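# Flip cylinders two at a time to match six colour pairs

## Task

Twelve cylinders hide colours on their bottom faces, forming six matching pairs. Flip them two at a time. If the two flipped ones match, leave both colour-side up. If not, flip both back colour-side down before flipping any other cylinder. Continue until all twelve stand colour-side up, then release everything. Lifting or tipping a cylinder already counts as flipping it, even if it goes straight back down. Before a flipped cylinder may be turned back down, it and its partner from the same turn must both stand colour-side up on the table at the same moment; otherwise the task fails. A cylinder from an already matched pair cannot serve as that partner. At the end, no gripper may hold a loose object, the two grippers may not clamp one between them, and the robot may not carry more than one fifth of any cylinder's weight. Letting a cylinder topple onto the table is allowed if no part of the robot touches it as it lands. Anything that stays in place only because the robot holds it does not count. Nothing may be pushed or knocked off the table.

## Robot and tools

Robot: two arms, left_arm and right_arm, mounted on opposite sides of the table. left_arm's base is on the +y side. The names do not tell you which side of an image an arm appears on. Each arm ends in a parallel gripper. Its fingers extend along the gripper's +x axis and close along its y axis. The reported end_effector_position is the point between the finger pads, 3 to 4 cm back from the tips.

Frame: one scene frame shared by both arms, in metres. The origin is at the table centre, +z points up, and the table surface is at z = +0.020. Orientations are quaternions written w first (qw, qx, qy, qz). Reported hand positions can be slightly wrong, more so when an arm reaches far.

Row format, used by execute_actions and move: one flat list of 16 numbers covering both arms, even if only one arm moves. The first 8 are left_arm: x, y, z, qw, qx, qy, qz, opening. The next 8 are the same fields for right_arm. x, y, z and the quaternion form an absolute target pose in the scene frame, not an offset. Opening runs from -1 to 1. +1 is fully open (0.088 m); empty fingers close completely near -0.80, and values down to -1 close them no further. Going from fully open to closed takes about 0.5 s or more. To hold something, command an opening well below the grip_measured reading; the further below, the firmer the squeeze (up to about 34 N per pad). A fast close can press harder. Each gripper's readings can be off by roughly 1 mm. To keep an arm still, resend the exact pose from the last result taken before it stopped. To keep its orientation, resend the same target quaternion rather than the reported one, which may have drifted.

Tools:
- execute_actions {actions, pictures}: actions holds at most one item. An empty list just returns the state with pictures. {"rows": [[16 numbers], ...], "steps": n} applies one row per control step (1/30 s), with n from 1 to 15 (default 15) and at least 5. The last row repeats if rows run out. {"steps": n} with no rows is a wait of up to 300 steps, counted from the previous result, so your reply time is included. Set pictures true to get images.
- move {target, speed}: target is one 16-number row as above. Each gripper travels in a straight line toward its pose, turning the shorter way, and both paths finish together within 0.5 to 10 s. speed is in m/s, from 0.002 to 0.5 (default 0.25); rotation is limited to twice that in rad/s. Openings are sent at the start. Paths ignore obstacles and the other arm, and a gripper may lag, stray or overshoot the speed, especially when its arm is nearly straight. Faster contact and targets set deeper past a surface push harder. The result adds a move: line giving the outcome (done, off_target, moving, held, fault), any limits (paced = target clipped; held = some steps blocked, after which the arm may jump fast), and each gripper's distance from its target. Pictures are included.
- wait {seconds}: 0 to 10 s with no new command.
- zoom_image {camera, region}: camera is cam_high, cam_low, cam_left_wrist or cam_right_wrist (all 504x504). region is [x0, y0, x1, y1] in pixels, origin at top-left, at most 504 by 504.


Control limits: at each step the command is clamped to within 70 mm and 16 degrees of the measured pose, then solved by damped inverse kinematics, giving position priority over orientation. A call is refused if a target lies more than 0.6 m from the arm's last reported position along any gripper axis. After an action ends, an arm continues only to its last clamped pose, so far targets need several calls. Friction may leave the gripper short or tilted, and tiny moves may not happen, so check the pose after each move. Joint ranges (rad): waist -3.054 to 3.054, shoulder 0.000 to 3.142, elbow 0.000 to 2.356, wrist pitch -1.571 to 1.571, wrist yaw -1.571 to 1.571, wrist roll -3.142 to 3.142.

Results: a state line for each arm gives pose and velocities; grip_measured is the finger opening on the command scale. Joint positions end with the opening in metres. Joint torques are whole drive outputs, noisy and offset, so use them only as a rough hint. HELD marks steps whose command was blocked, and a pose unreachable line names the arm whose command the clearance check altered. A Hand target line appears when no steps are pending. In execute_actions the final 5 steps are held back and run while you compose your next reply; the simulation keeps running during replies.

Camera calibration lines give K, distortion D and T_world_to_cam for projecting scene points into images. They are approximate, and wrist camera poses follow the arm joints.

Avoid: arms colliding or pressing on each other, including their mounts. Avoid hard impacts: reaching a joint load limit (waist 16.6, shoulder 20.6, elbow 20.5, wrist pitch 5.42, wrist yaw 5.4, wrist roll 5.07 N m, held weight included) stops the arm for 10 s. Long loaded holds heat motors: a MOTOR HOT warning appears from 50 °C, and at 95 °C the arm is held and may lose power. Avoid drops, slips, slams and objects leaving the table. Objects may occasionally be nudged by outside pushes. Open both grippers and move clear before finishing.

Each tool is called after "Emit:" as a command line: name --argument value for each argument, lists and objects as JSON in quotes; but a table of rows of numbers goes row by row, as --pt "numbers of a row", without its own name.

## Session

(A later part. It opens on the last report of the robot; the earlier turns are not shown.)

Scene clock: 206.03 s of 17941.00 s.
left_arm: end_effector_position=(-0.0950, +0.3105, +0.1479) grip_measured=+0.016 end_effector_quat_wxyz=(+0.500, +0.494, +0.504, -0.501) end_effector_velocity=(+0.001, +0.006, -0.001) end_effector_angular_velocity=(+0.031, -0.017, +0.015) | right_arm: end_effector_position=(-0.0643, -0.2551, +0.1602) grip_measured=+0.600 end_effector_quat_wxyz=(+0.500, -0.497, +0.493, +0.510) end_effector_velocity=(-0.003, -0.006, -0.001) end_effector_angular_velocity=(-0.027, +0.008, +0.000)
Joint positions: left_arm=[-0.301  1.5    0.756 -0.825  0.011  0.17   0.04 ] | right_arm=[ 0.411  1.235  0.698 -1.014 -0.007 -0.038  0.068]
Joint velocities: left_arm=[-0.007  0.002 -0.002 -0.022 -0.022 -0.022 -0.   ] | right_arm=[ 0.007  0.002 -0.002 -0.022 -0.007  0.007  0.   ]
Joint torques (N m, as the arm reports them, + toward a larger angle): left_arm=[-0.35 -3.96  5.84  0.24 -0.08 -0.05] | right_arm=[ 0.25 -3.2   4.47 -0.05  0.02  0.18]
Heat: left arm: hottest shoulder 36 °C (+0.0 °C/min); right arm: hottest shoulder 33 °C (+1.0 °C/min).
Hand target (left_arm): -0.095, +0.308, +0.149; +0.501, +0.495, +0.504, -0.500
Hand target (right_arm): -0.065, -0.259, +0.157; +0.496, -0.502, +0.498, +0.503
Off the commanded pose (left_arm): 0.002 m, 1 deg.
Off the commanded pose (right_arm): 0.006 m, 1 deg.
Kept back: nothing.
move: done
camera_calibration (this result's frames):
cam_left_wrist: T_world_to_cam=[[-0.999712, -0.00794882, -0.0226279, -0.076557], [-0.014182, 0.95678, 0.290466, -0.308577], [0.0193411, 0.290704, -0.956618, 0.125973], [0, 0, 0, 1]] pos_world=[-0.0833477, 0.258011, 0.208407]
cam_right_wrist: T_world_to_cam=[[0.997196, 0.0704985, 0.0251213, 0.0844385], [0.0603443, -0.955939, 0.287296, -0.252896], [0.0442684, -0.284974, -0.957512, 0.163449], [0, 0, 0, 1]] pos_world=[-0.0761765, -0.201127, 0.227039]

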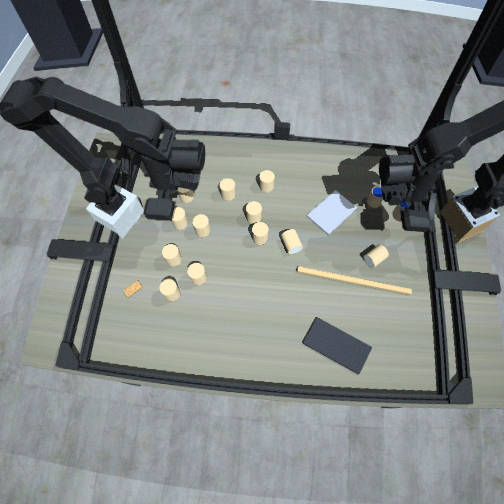

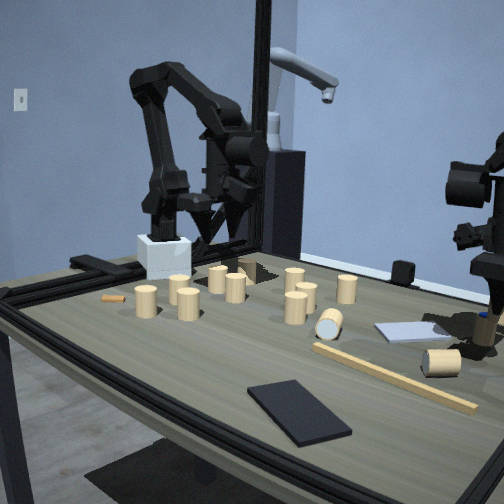

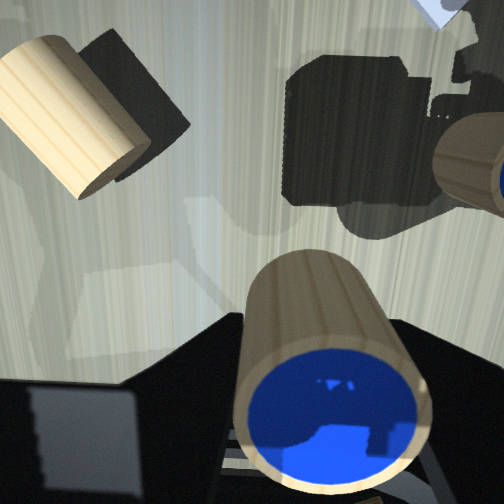

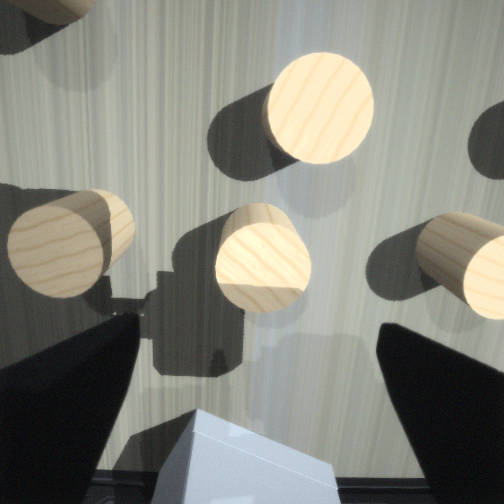

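Emit:
move --target '[-0.095,0.31,0.07,0.5,0.5,0.5,-0.5,-0.3,-0.064,-0.254,0.073,0.5,-0.5,0.5,0.5,0.6]' --speed 0.1

Emit:
execute_actions --actions '[{"rows":[[-0.095,0.306,0.074,0.5,0.5,0.5,-0.5,0.6,-0.063,-0.251,0.077,0.5,-0.5,0.5,0.5,0.6]],"steps":12}]'

Emit:
move --target '[-0.095,0.306,0.17,0.5,0.5,0.5,-0.5,0.6,-0.063,-0.251,0.077,0.5,-0.5,0.5,0.5,0.6]' --speed 0.15

Emit:
execute_actions --actions '[{"rows":[[-0.095,0.306,0.17,0.5,0.5,0.5,-0.5,0.6,-0.063,-0.251,0.077,0.5,-0.5,0.5,0.5,-0.3]],"steps":13}]'

Emit:
move --target '[-0.095,0.306,0.17,0.5,0.5,0.5,-0.5,0.6,-0.063,-0.251,0.17,0.5,-0.5,0.5,0.5,-0.3]'

Emit:
move --target '[-0.003,0.11,0.291,0.707,0,0,-0.707,1,0,-0.03,0.28,0.5,0.5,0.5,0.5,-0.3]' --speed 0.5

Emit:
move --target '[-0.002,0.02,0.292,0.707,0,0,-0.707,1,0,-0.03,0.28,0.5,0.5,0.5,0.5,-0.3]' --speed 0.2

Scene clock: 208.57 s of 17941.00 s.
left_arm: end_effector_position=(-0.0940, +0.3055, +0.0734) grip_measured=+0.016 end_effector_quat_wxyz=(+0.505, +0.495, +0.497, -0.503) end_effector_velocity=(-0.001, -0.000, -0.001) end_effector_angular_velocity=(-0.001, -0.008, -0.015) | right_arm: end_effector_position=(-0.0639, -0.2515, +0.0767) grip_measured=+0.600 end_effector_quat_wxyz=(+0.502, -0.497, +0.496, +0.505) end_effector_velocity=(-0.002, -0.003, -0.004) end_effector_angular_velocity=(-0.017, +0.008, +0.010)
Joint positions: left_arm=[-0.306  1.732  0.618 -0.441  0.003  0.17   0.04 ] | right_arm=[ 0.412  1.471  0.487 -0.574 -0.003 -0.027  0.068]
Joint velocities: left_arm=[-0.007  0.002 -0.002  0.007 -0.007  0.007  0.   ] | right_arm=[ 0.002  0.017 -0.007  0.007 -0.007 -0.007 -0.   ]
Joint torques (N m, as the arm reports them, + toward a larger angle): left_arm=[-0.23 -4.52  3.25  0.5  -0.06  0.04] | right_arm=[ 0.25 -3.79  3.36  0.32  0.02  0.18]
Heat: left arm: hottest shoulder 36 °C (+0.0 °C/min); right arm: hottest shoulder 33 °C (+1.0 °C/min).
Hand target (left_arm): -0.095, +0.310, +0.070; +0.500, +0.500, +0.500, -0.500
Hand target (right_arm): -0.064, -0.255, +0.074; +0.500, -0.500, +0.500, +0.500
Off the commanded pose (left_arm): 0.006 m, 1 deg.
Off the commanded pose (right_arm): 0.004 m, 1 deg.
Kept back: nothing.
move: done
camera_calibration (this result's frames):
cam_left_wrist: T_world_to_cam=[[-0.999451, -0.00378968, -0.0329056, -0.0778032], [-0.012806, 0.960394, 0.278352, -0.282278], [0.0305475, 0.278621, -0.959915, 0.0611361], [0, 0, 0, 1]] pos_world=[-0.0832429, 0.25377, 0.134698]
cam_right_wrist: T_world_to_cam=[[0.997712, 0.061491, 0.0281143, 0.0834385], [0.0505328, -0.954413, 0.29418, -0.226291], [0.044922, -0.292086, -0.955337, 0.0825402], [0, 0, 0, 1]] pos_world=[-0.0755203, -0.196997, 0.143078]

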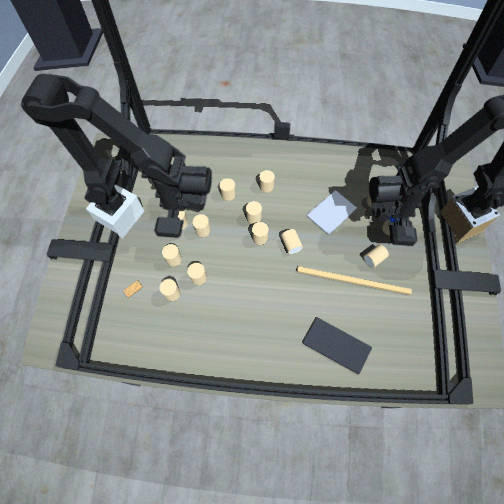

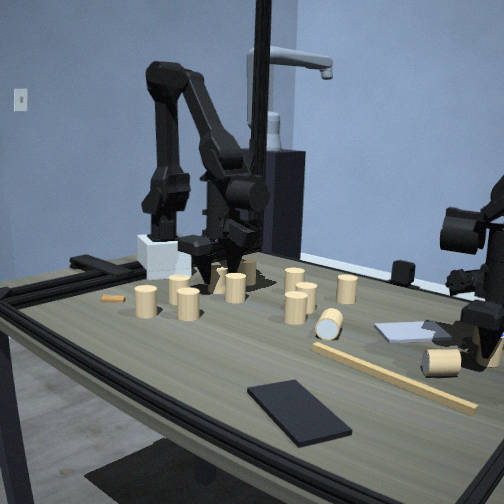

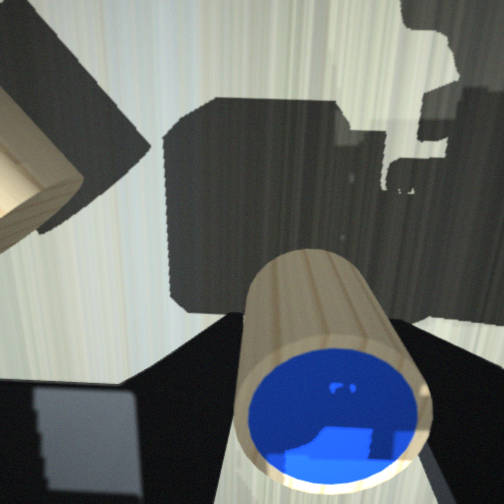

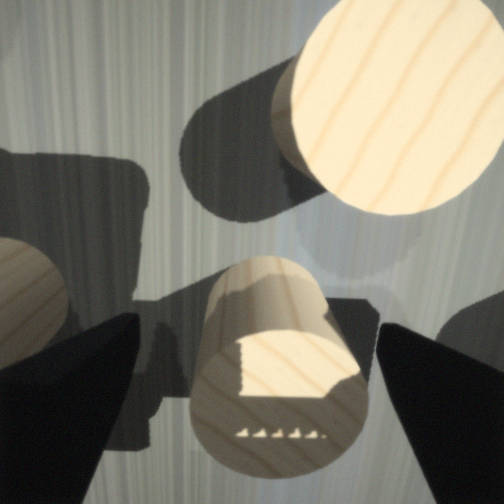

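Scene clock: 208.80 s of 17941.00 s.
left_arm: end_effector_position=(-0.0951, +0.3086, +0.0734) grip_measured=+0.489 end_effector_quat_wxyz=(+0.500, +0.499, +0.500, -0.501) end_effector_velocity=(+0.001, -0.002, +0.003) end_effector_angular_velocity=(+0.004, -0.007, -0.010) | right_arm: end_effector_position=(-0.0640, -0.2531, +0.0763) grip_measured=+0.600 end_effector_quat_wxyz=(+0.499, -0.500, +0.499, +0.502) end_effector_velocity=(-0.001, +0.004, +0.004) end_effector_angular_velocity=(+0.003, +0.007, +0.005)
Joint positions: left_arm=[-0.309  1.732  0.618 -0.456  0.002  0.17   0.063] | right_arm=[ 0.412  1.475  0.489 -0.582 -0.003 -0.027  0.068]
Joint velocities: left_arm=[-0.002 -0.002  0.017 -0.022 -0.007  0.007  0.053] | right_arm=[-0.002 -0.002  0.022 -0.022 -0.007 -0.007 -0.   ]
Joint torques (N m, as the arm reports them, + toward a larger angle): left_arm=[-0.32 -4.82  4.61  0.22 -0.07 -0.07] | right_arm=[-0.27 -3.84  5.61 -0.08  0.02  0.02]
Heat: left arm: hottest shoulder 36 °C (+0.0 °C/min); right arm: hottest shoulder 33 °C (+1.0 °C/min).
Steps of this call (steps 1 to 7: the first 7 steps of this action). Readings (end_effector_position):
1: left_arm (-0.0941, +0.3056, +0.0734) | right_arm (-0.0639, -0.2516, +0.0766)
2: left_arm (-0.0944, +0.3063, +0.0734) | right_arm (-0.0639, -0.2519, +0.0764)
4: left_arm (-0.0949, +0.3079, +0.0734) | right_arm (-0.0640, -0.2530, +0.0762)
7: the state above

Scene clock: 210.47 s of 17941.00 s.
left_arm: end_effector_position=(-0.0954, +0.3094, +0.1658) grip_measured=+0.600 end_effector_quat_wxyz=(+0.495, +0.502, +0.505, -0.497) end_effector_velocity=(+0.002, +0.004, +0.003) end_effector_angular_velocity=(+0.025, -0.018, +0.019) | right_arm: end_effector_position=(-0.0639, -0.2524, +0.0768) grip_measured=+0.600 end_effector_quat_wxyz=(+0.499, -0.499, +0.499, +0.502) end_effector_velocity=(-0.001, -0.002, +0.001) end_effector_angular_velocity=(-0.002, +0.007, +0.005)
Joint positions: left_arm=[-0.309  1.484  0.821 -0.924  0.003  0.17   0.068] | right_arm=[ 0.412  1.476  0.492 -0.584 -0.003 -0.027  0.068]
Joint velocities: left_arm=[-0.002 -0.002  0.012 -0.037 -0.022 -0.022 -0.   ] | right_arm=[-0.002 -0.007 -0.002 -0.007 -0.007 -0.007 -0.   ]
Joint torques (N m, as the arm reports them, + toward a larger angle): left_arm=[-0.23 -6.38  6.1   0.19 -0.11 -0.09] | right_arm=[-0.3  -3.79  5.49 -0.05  0.02  0.01]
Heat: left arm: hottest shoulder 36 °C (+0.0 °C/min); right arm: hottest shoulder 33 °C (+1.0 °C/min).
Hand target (left_arm): -0.095, +0.306, +0.170; +0.500, +0.500, +0.500, -0.500
Hand target (right_arm): -0.063, -0.251, +0.077; +0.500, -0.500, +0.500, +0.500
Off your previous action's commanded pose (left_arm): 0.002 m, 0 deg at its last step (step 5 of this call).
Off your previous action's commanded pose (right_arm): 0.002 m, 0 deg at its last step (step 5 of this call).
Off the commanded pose (left_arm): 0.005 m, 1 deg.
Off the commanded pose (right_arm): 0.002 m, 0 deg.
Kept back: nothing.
move: done
camera_calibration (this result's frames):
cam_left_wrist: T_world_to_cam=[[-0.999612, 0.000603308, -0.0278544, -0.0783614], [-0.00802644, 0.951143, 0.308646, -0.313453], [0.0266798, 0.30875, -0.950769, 0.137593], [0, 0, 0, 1]] pos_world=[-0.0845179, 0.255704, 0.225383]
cam_right_wrist: T_world_to_cam=[[0.997742, 0.0613953, 0.0272334, 0.0834838], [0.0502437, -0.951353, 0.303979, -0.227134], [0.0445714, -0.301924, -0.952289, 0.0796655], [0, 0, 0, 1]] pos_world=[-0.075434, -0.197157, 0.142635]

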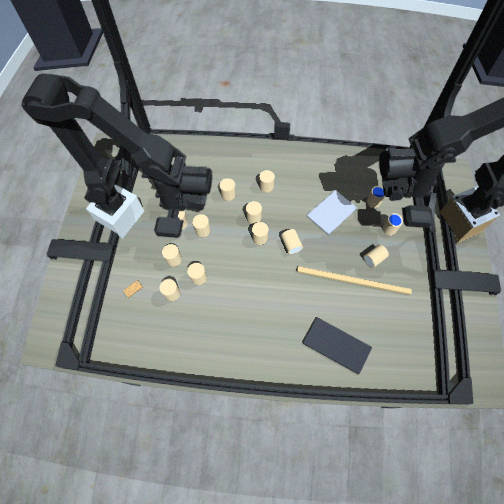

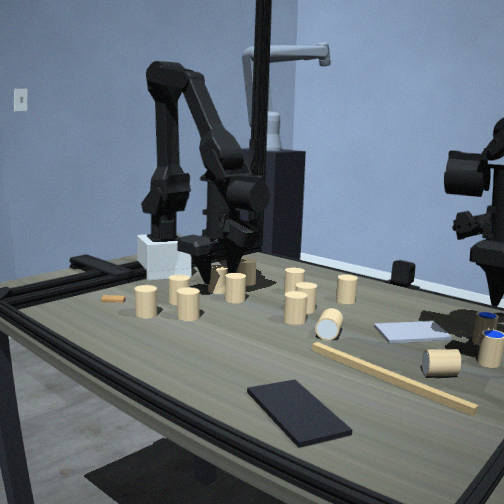

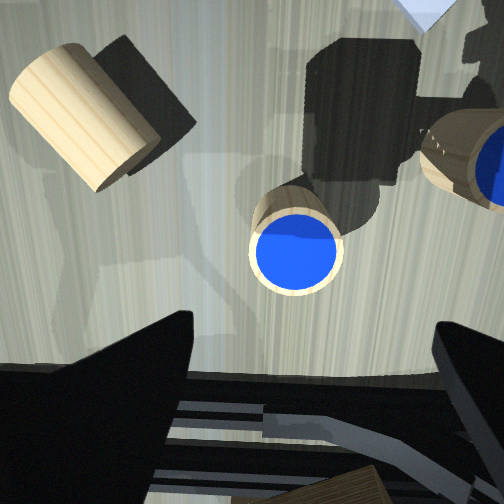

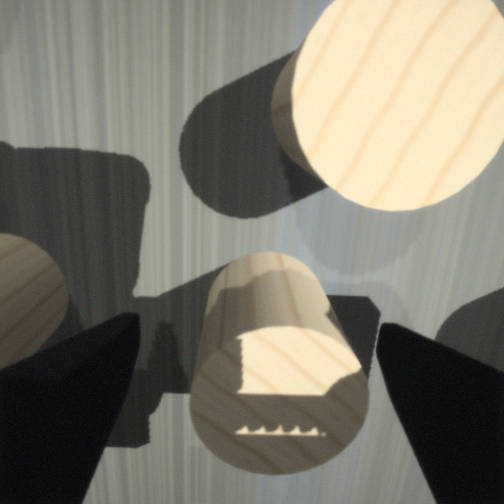

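Scene clock: 210.73 s of 17941.00 s.
left_arm: end_effector_position=(-0.0954, +0.3094, +0.1659) grip_measured=+0.600 end_effector_quat_wxyz=(+0.495, +0.502, +0.505, -0.497) end_effector_velocity=(+0.001, +0.004, -0.000) end_effector_angular_velocity=(+0.008, -0.006, +0.010) | right_arm: end_effector_position=(-0.0639, -0.2524, +0.0769) grip_measured=+0.022 end_effector_quat_wxyz=(+0.499, -0.499, +0.499, +0.502) end_effector_velocity=(+0.000, -0.002, -0.001) end_effector_angular_velocity=(-0.012, +0.008, +0.015)
Joint positions: left_arm=[-0.309  1.484  0.822 -0.924  0.003  0.17   0.068] | right_arm=[ 0.412  1.476  0.493 -0.585 -0.003 -0.027  0.04 ]
Joint velocities: left_arm=[ 0.002 -0.007 -0.007 -0.007 -0.007 -0.007 -0.   ] | right_arm=[-0.007  0.007  0.002 -0.007 -0.007 -0.022 -0.   ]
Joint torques (N m, as the arm reports them, + toward a larger angle): left_arm=[-0.17 -6.05  6.09  0.17 -0.08 -0.11] | right_arm=[-0.24 -3.93  5.44 -0.01  0.02  0.01]
Heat: left arm: hottest shoulder 36 °C (+0.0 °C/min); right arm: hottest shoulder 33 °C (+1.0 °C/min).
Steps of this call (steps 1 to 8: the first 8 steps of this action). Readings (end_effector_position):
1: left_arm (-0.0954, +0.3093, +0.1659) | right_arm (-0.0639, -0.2524, +0.0768)
2: left_arm (-0.0954, +0.3093, +0.1659) | right_arm (-0.0639, -0.2524, +0.0768)
4: left_arm (-0.0954, +0.3093, +0.1659) | right_arm (-0.0638, -0.2525, +0.0768)
8: the state above

Scene clock: 211.97 s of 17941.00 s.
left_arm: end_effector_position=(-0.0954, +0.3093, +0.1660) grip_measured=+0.600 end_effector_quat_wxyz=(+0.495, +0.502, +0.505, -0.497) end_effector_velocity=(-0.001, +0.002, -0.001) end_effector_angular_velocity=(+0.013, -0.005, -0.000) | right_arm: end_effector_position=(-0.0638, -0.2521, +0.1657) grip_measured=+0.022 end_effector_quat_wxyz=(+0.495, -0.503, +0.503, +0.498) end_effector_velocity=(-0.001, -0.002, +0.003) end_effector_angular_velocity=(-0.007, +0.008, +0.005)
Joint positions: left_arm=[-0.309  1.484  0.822 -0.924  0.003  0.17   0.068] | right_arm=[ 0.412  1.273  0.746 -1.057 -0.003 -0.027  0.04 ]
Joint velocities: left_arm=[-0.007  0.002 -0.002 -0.007 -0.007 -0.007 -0.   ] | right_arm=[-0.002 -0.007  0.007 -0.022 -0.007 -0.007  0.   ]
Joint torques (N m, as the arm reports them, + toward a larger angle): left_arm=[-0.26 -6.32  6.15  0.19 -0.07 -0.08] | right_arm=[-0.26 -5.27  7.06 -0.1   0.02  0.  ]
Heat: left arm: hottest shoulder 35 °C (-1.0 °C/min); right arm: hottest shoulder 32 °C (+0.0 °C/min).
Hand target (left_arm): -0.095, +0.306, +0.170; +0.500, +0.500, +0.500, -0.500
Hand target (right_arm): -0.063, -0.250, +0.169; +0.500, -0.500, +0.500, +0.500
Off your previous action's commanded pose (left_arm): 0.005 m, 1 deg at its last step (step 5 of this call).
Off your previous action's commanded pose (right_arm): 0.002 m, 0 deg at its last step (step 5 of this call).
Off the commanded pose (left_arm): 0.005 m, 1 deg.
Off the commanded pose (right_arm): 0.005 m, 1 deg.
Kept back: nothing.
move: done
camera_calibration (this result's frames):
cam_left_wrist: T_world_to_cam=[[-0.99961, 0.000592824, -0.0279192, -0.0783149], [-0.00804636, 0.951259, 0.308288, -0.313333], [0.0267412, 0.308392, -0.950883, 0.137943], [0, 0, 0, 1]] pos_world=[-0.0844943, 0.255567, 0.225578]
cam_right_wrist: T_world_to_cam=[[0.997766, 0.0614552, 0.0262095, 0.0811702], [0.0498886, -0.946256, 0.319547, -0.255256], [0.0444387, -0.317526, -0.947208, 0.159637], [0, 0, 0, 1]] pos_world=[-0.0753485, -0.195837, 0.230648]

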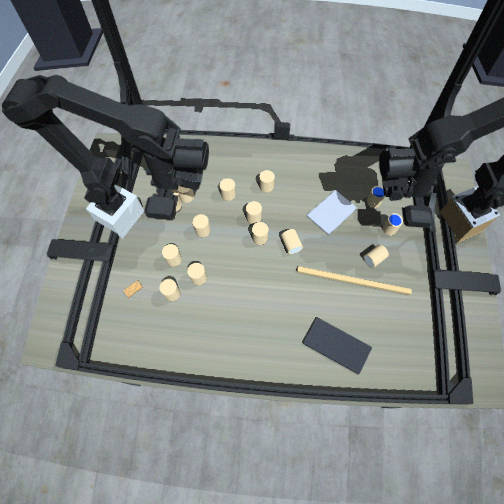

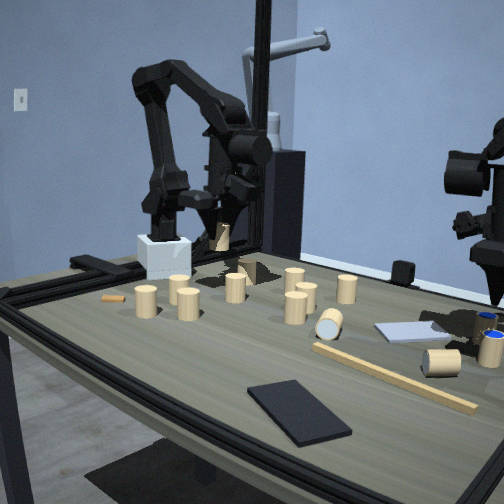

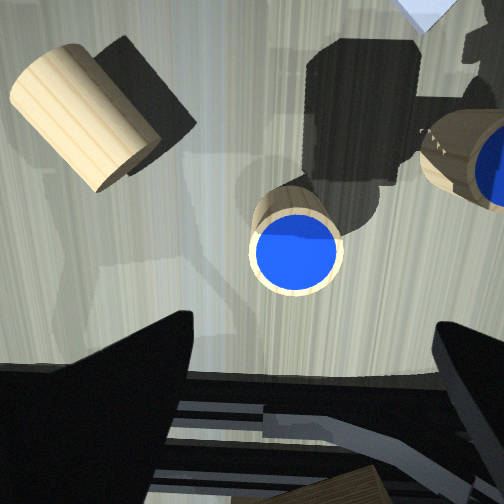

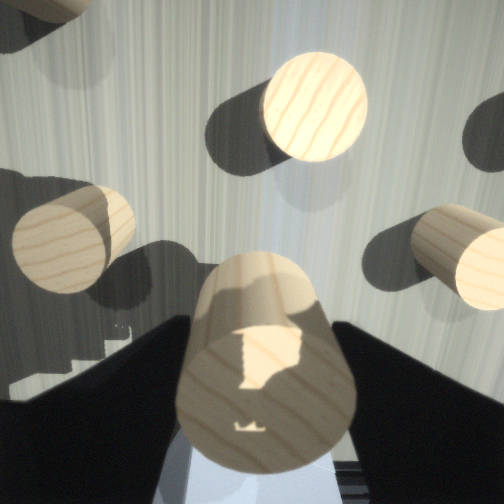

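Scene clock: 214.77 s of 17941.00 s.
left_arm: end_effector_position=(-0.0048, +0.1144, +0.2931) grip_measured=+1.000 end_effector_quat_wxyz=(+0.704, +0.005, -0.003, -0.710) end_effector_velocity=(+0.001, -0.001, -0.004) end_effector_angular_velocity=(+0.011, +0.027, +0.005) | right_arm: end_effector_position=(+0.0003, -0.0286, +0.2839) grip_measured=+0.021 end_effector_quat_wxyz=(+0.503, +0.502, +0.492, +0.504) end_effector_velocity=(+0.000, +0.000, -0.001) end_effector_angular_velocity=(+0.007, -0.009, +0.005)
Joint positions: left_arm=[-0.026  1.733  0.633  1.096  0.461  0.013  0.088] | right_arm=[ 0.18   1.588  0.521  1.078 -0.247  1.561  0.04 ]
Joint velocities: left_arm=[-0.002  0.007  0.002 -0.007 -0.007 -0.022 -0.   ] | right_arm=[-0.002  0.012 -0.002  0.022 -0.007 -0.007 -0.   ]
Joint torques (N m, as the arm reports them, + toward a larger angle): left_arm=[ 0.18 -5.92  6.26  1.88  0.18 -0.13] | right_arm=[ 0.3  -5.96  4.66  1.63  0.05  0.14]
Heat: left arm: hottest shoulder 35 °C (-1.0 °C/min); right arm: hottest shoulder 32 °C (+0.0 °C/min).
Hand target (left_arm): -0.003, +0.112, +0.292; +0.704, +0.004, -0.002, -0.710
Hand target (right_arm): -0.001, -0.029, +0.278; +0.503, +0.502, +0.496, +0.498
Off the commanded pose (left_arm): 0.005 m, 1 deg.
Off the commanded pose (right_arm): 0.004 m, 1 deg.
Kept back: nothing.
move: done
camera_calibration (this result's frames):
cam_left_wrist: T_world_to_cam=[[-0.999603, -0.0255597, -0.0118434, 0.0141468], [0.00371646, 0.29709, -0.954842, 0.278645], [0.027924, -0.954507, -0.296878, 0.269299], [0, 0, 0, 1]] pos_world=[0.00558566, 0.174627, 0.346179]
cam_right_wrist: T_world_to_cam=[[0.0707566, -0.0194659, -0.997304, 0.288878], [-0.952711, -0.297531, -0.0617854, 0.0424359], [-0.295527, 0.954514, -0.0395977, 0.118564], [0, 0, 0, 1]] pos_world=[0.0550278, -0.0949214, 0.295416]

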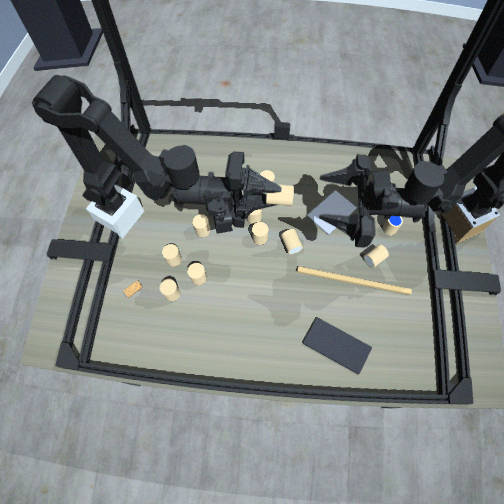

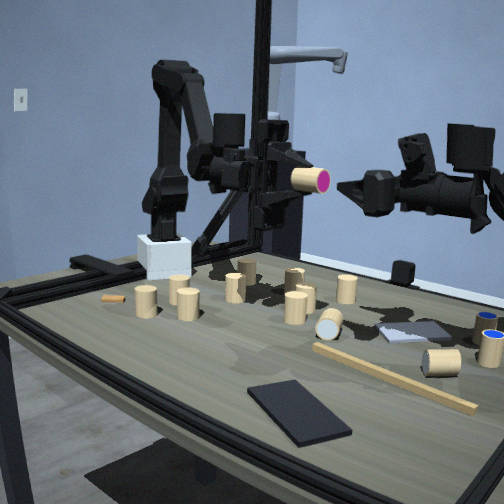

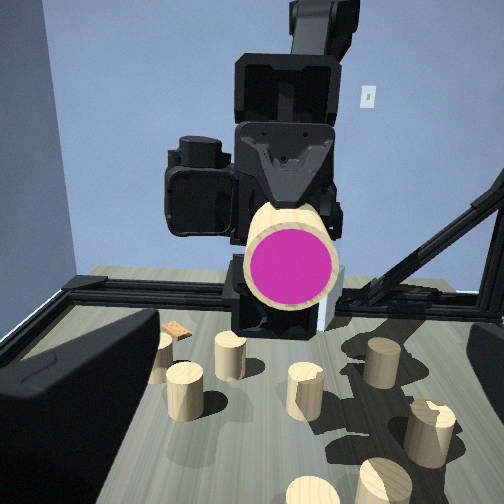

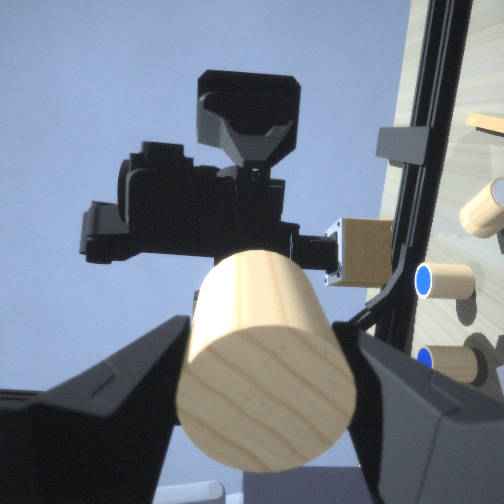

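Scene clock: 215.83 s of 17941.00 s.
left_arm: end_effector_position=(-0.0023, +0.0237, +0.2958) grip_measured=+1.000 end_effector_quat_wxyz=(+0.707, -0.001, -0.004, -0.707) end_effector_velocity=(-0.002, -0.003, -0.003) end_effector_angular_velocity=(+0.016, +0.013, -0.000) | right_arm: end_effector_position=(-0.0004, -0.0288, +0.2835) grip_measured=+0.021 end_effector_quat_wxyz=(+0.500, +0.500, +0.496, +0.504) end_effector_velocity=(-0.002, -0.001, -0.002) end_effector_angular_velocity=(-0.007, -0.006, +0.019)
Joint positions: left_arm=[-0.128  1.986  0.997  0.997  0.352  0.002  0.088] | right_arm=[ 0.177  1.588  0.521  1.077 -0.259  1.565  0.04 ]
Joint velocities: left_arm=[-0.007  0.007  0.012 -0.022 -0.007 -0.007 -0.   ] | right_arm=[-0.002 -0.002 -0.002 -0.007 -0.022 -0.007  0.   ]
Joint torques (N m, as the arm reports them, + toward a larger angle): left_arm=[-0.02 -8.08  6.21  1.59 -0.1  -0.09] | right_arm=[-0.32 -6.86  4.82  1.26 -0.13  0.12]
Heat: left arm: hottest shoulder 35 °C (-2.0 °C/min); right arm: hottest shoulder 32 °C (+0.0 °C/min).
Hand target (left_arm): -0.002, +0.020, +0.292; +0.707, -0.000, +0.000, -0.707
Hand target (right_arm): +0.000, -0.030, +0.280; +0.500, +0.500, +0.500, +0.500
Off the commanded pose (left_arm): 0.005 m, 0 deg.
Off the commanded pose (right_arm): 0.004 m, 1 deg.
Kept back: nothing.
move: done
camera_calibration (this result's frames):
cam_left_wrist: T_world_to_cam=[[-0.999434, -0.0332581, -0.00515307, 0.0125696], [-0.00461139, 0.286998, -0.95792, 0.309284], [0.0333375, -0.957354, -0.286989, 0.180568], [0, 0, 0, 1]] pos_world=[0.00796905, 0.084522, 0.348155]
cam_right_wrist: T_world_to_cam=[[0.0664877, -0.020319, -0.99758, 0.28858], [-0.950199, -0.306372, -0.0570895, 0.0401279], [-0.30447, 0.951695, -0.0396771, 0.118416], [0, 0, 0, 1]] pos_world=[0.0549968, -0.0945387, 0.294871]

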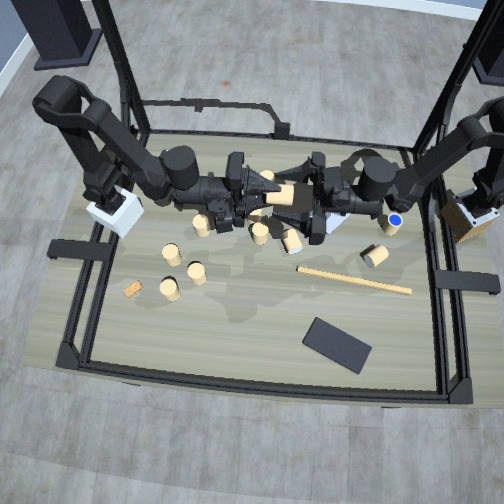

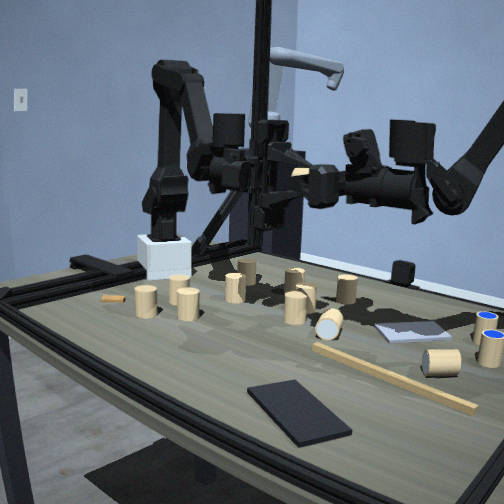

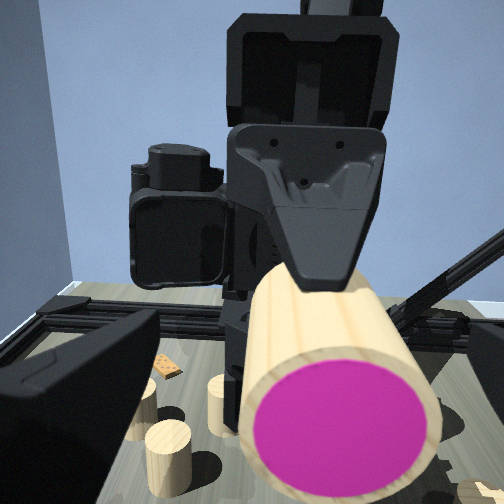

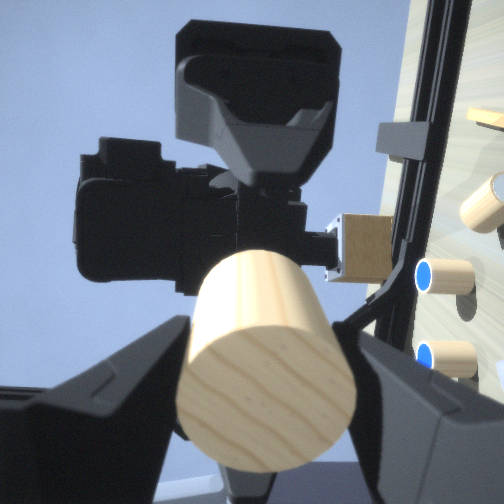

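Emit:
execute_actions --actions '[]'

Scene clock: 216.63 s of 17941.00 s.
left_arm: end_effector_position=(-0.0022, +0.0234, +0.2959) grip_measured=+1.000 end_effector_quat_wxyz=(+0.707, -0.001, -0.004, -0.707) end_effector_velocity=(-0.003, -0.000, +0.007) end_effector_angular_velocity=(-0.025, -0.002, -0.000) | right_arm: end_effector_position=(-0.0004, -0.0288, +0.2835) grip_measured=+0.022 end_effector_quat_wxyz=(+0.500, +0.500, +0.496, +0.504) end_effector_velocity=(-0.000, +0.000, +0.000) end_effector_angular_velocity=(-0.002, -0.007, +0.005)
Joint positions: left_arm=[-0.128  1.987  0.998  0.997  0.352  0.002  0.088] | right_arm=[ 0.177  1.588  0.521  1.077 -0.259  1.565  0.04 ]
Joint velocities: left_arm=[-0.007 -0.007 -0.002  0.022 -0.007 -0.007 -0.   ] | right_arm=[-0.002 -0.002  0.002 -0.007 -0.007 -0.007 -0.   ]
Joint torques (N m, as the arm reports them, + toward a larger angle): left_arm=[-0.26 -8.21  6.51  1.5  -0.12 -0.13] | right_arm=[-0.32 -6.87  4.83  1.26 -0.13  0.13]
Heat: left arm: hottest shoulder 35 °C (-2.0 °C/min); right arm: hottest shoulder 32 °C (+0.0 °C/min).
Hand target (left_arm): -0.002, +0.020, +0.292; +0.707, -0.001, +0.000, -0.707
Hand target (right_arm): +0.000, -0.030, +0.280; +0.500, +0.500, +0.500, +0.500
Off the commanded pose (left_arm): 0.005 m, 1 deg.
Off the commanded pose (right_arm): 0.004 m, 1 deg.
Kept back: nothing.
Steps of this call (steps 1 to 24: nothing new was sent). Readings (end_effector_position):
1: left_arm (-0.0023, +0.0236, +0.2959) | right_arm (-0.0004, -0.0288, +0.2835)
2: left_arm (-0.0022, +0.0235, +0.2958) | right_arm (-0.0004, -0.0288, +0.2835)
4: left_arm (-0.0022, +0.0235, +0.2958) | right_arm (-0.0004, -0.0288, +0.2835)
8: left_arm (-0.0022, +0.0235, +0.2957) | right_arm (-0.0004, -0.0288, +0.2835)
24: the state above
camera_calibration (this result's frames):
cam_left_wrist: T_world_to_cam=[[-0.999435, -0.0332571, -0.00489125, 0.0125914], [-0.00485014, 0.286655, -0.958022, 0.30954], [0.0332631, -0.957456, -0.286654, 0.180225], [0, 0, 0, 1]] pos_world=[0.00809072, 0.0842454, 0.34827]
cam_right_wrist: T_world_to_cam=[[0.0664877, -0.020319, -0.99758, 0.28858], [-0.950199, -0.306372, -0.0570895, 0.0401279], [-0.30447, 0.951695, -0.0396771, 0.118416], [0, 0, 0, 1]] pos_world=[0.0549968, -0.0945387, 0.294871]

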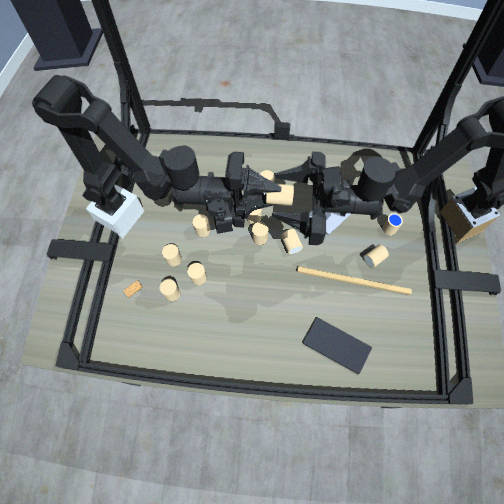

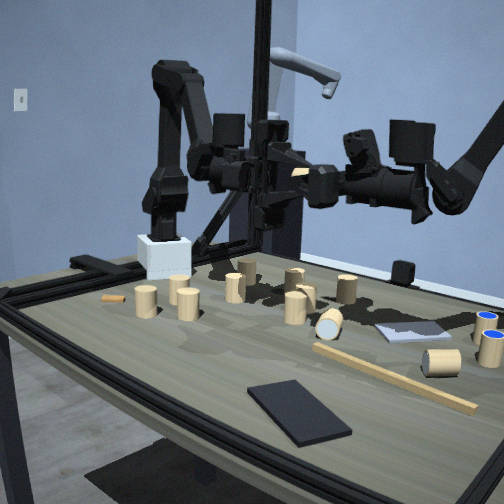

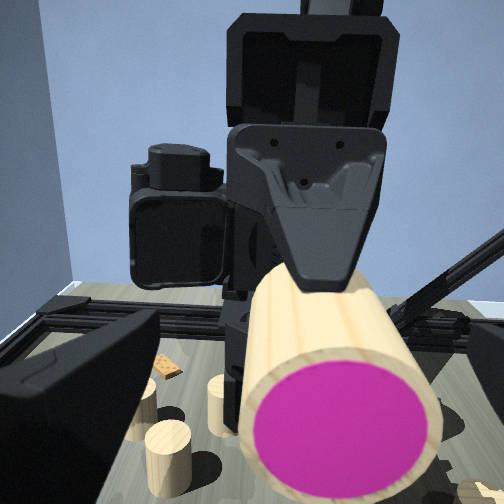

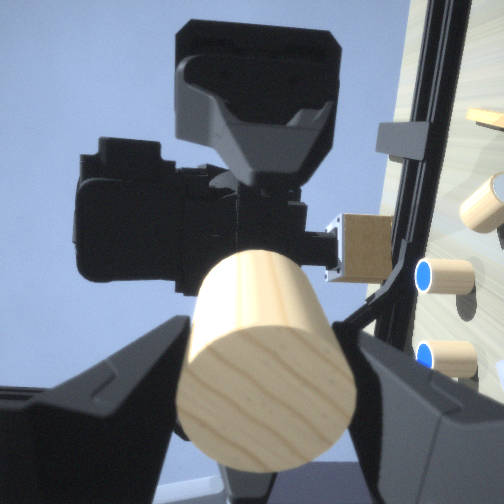

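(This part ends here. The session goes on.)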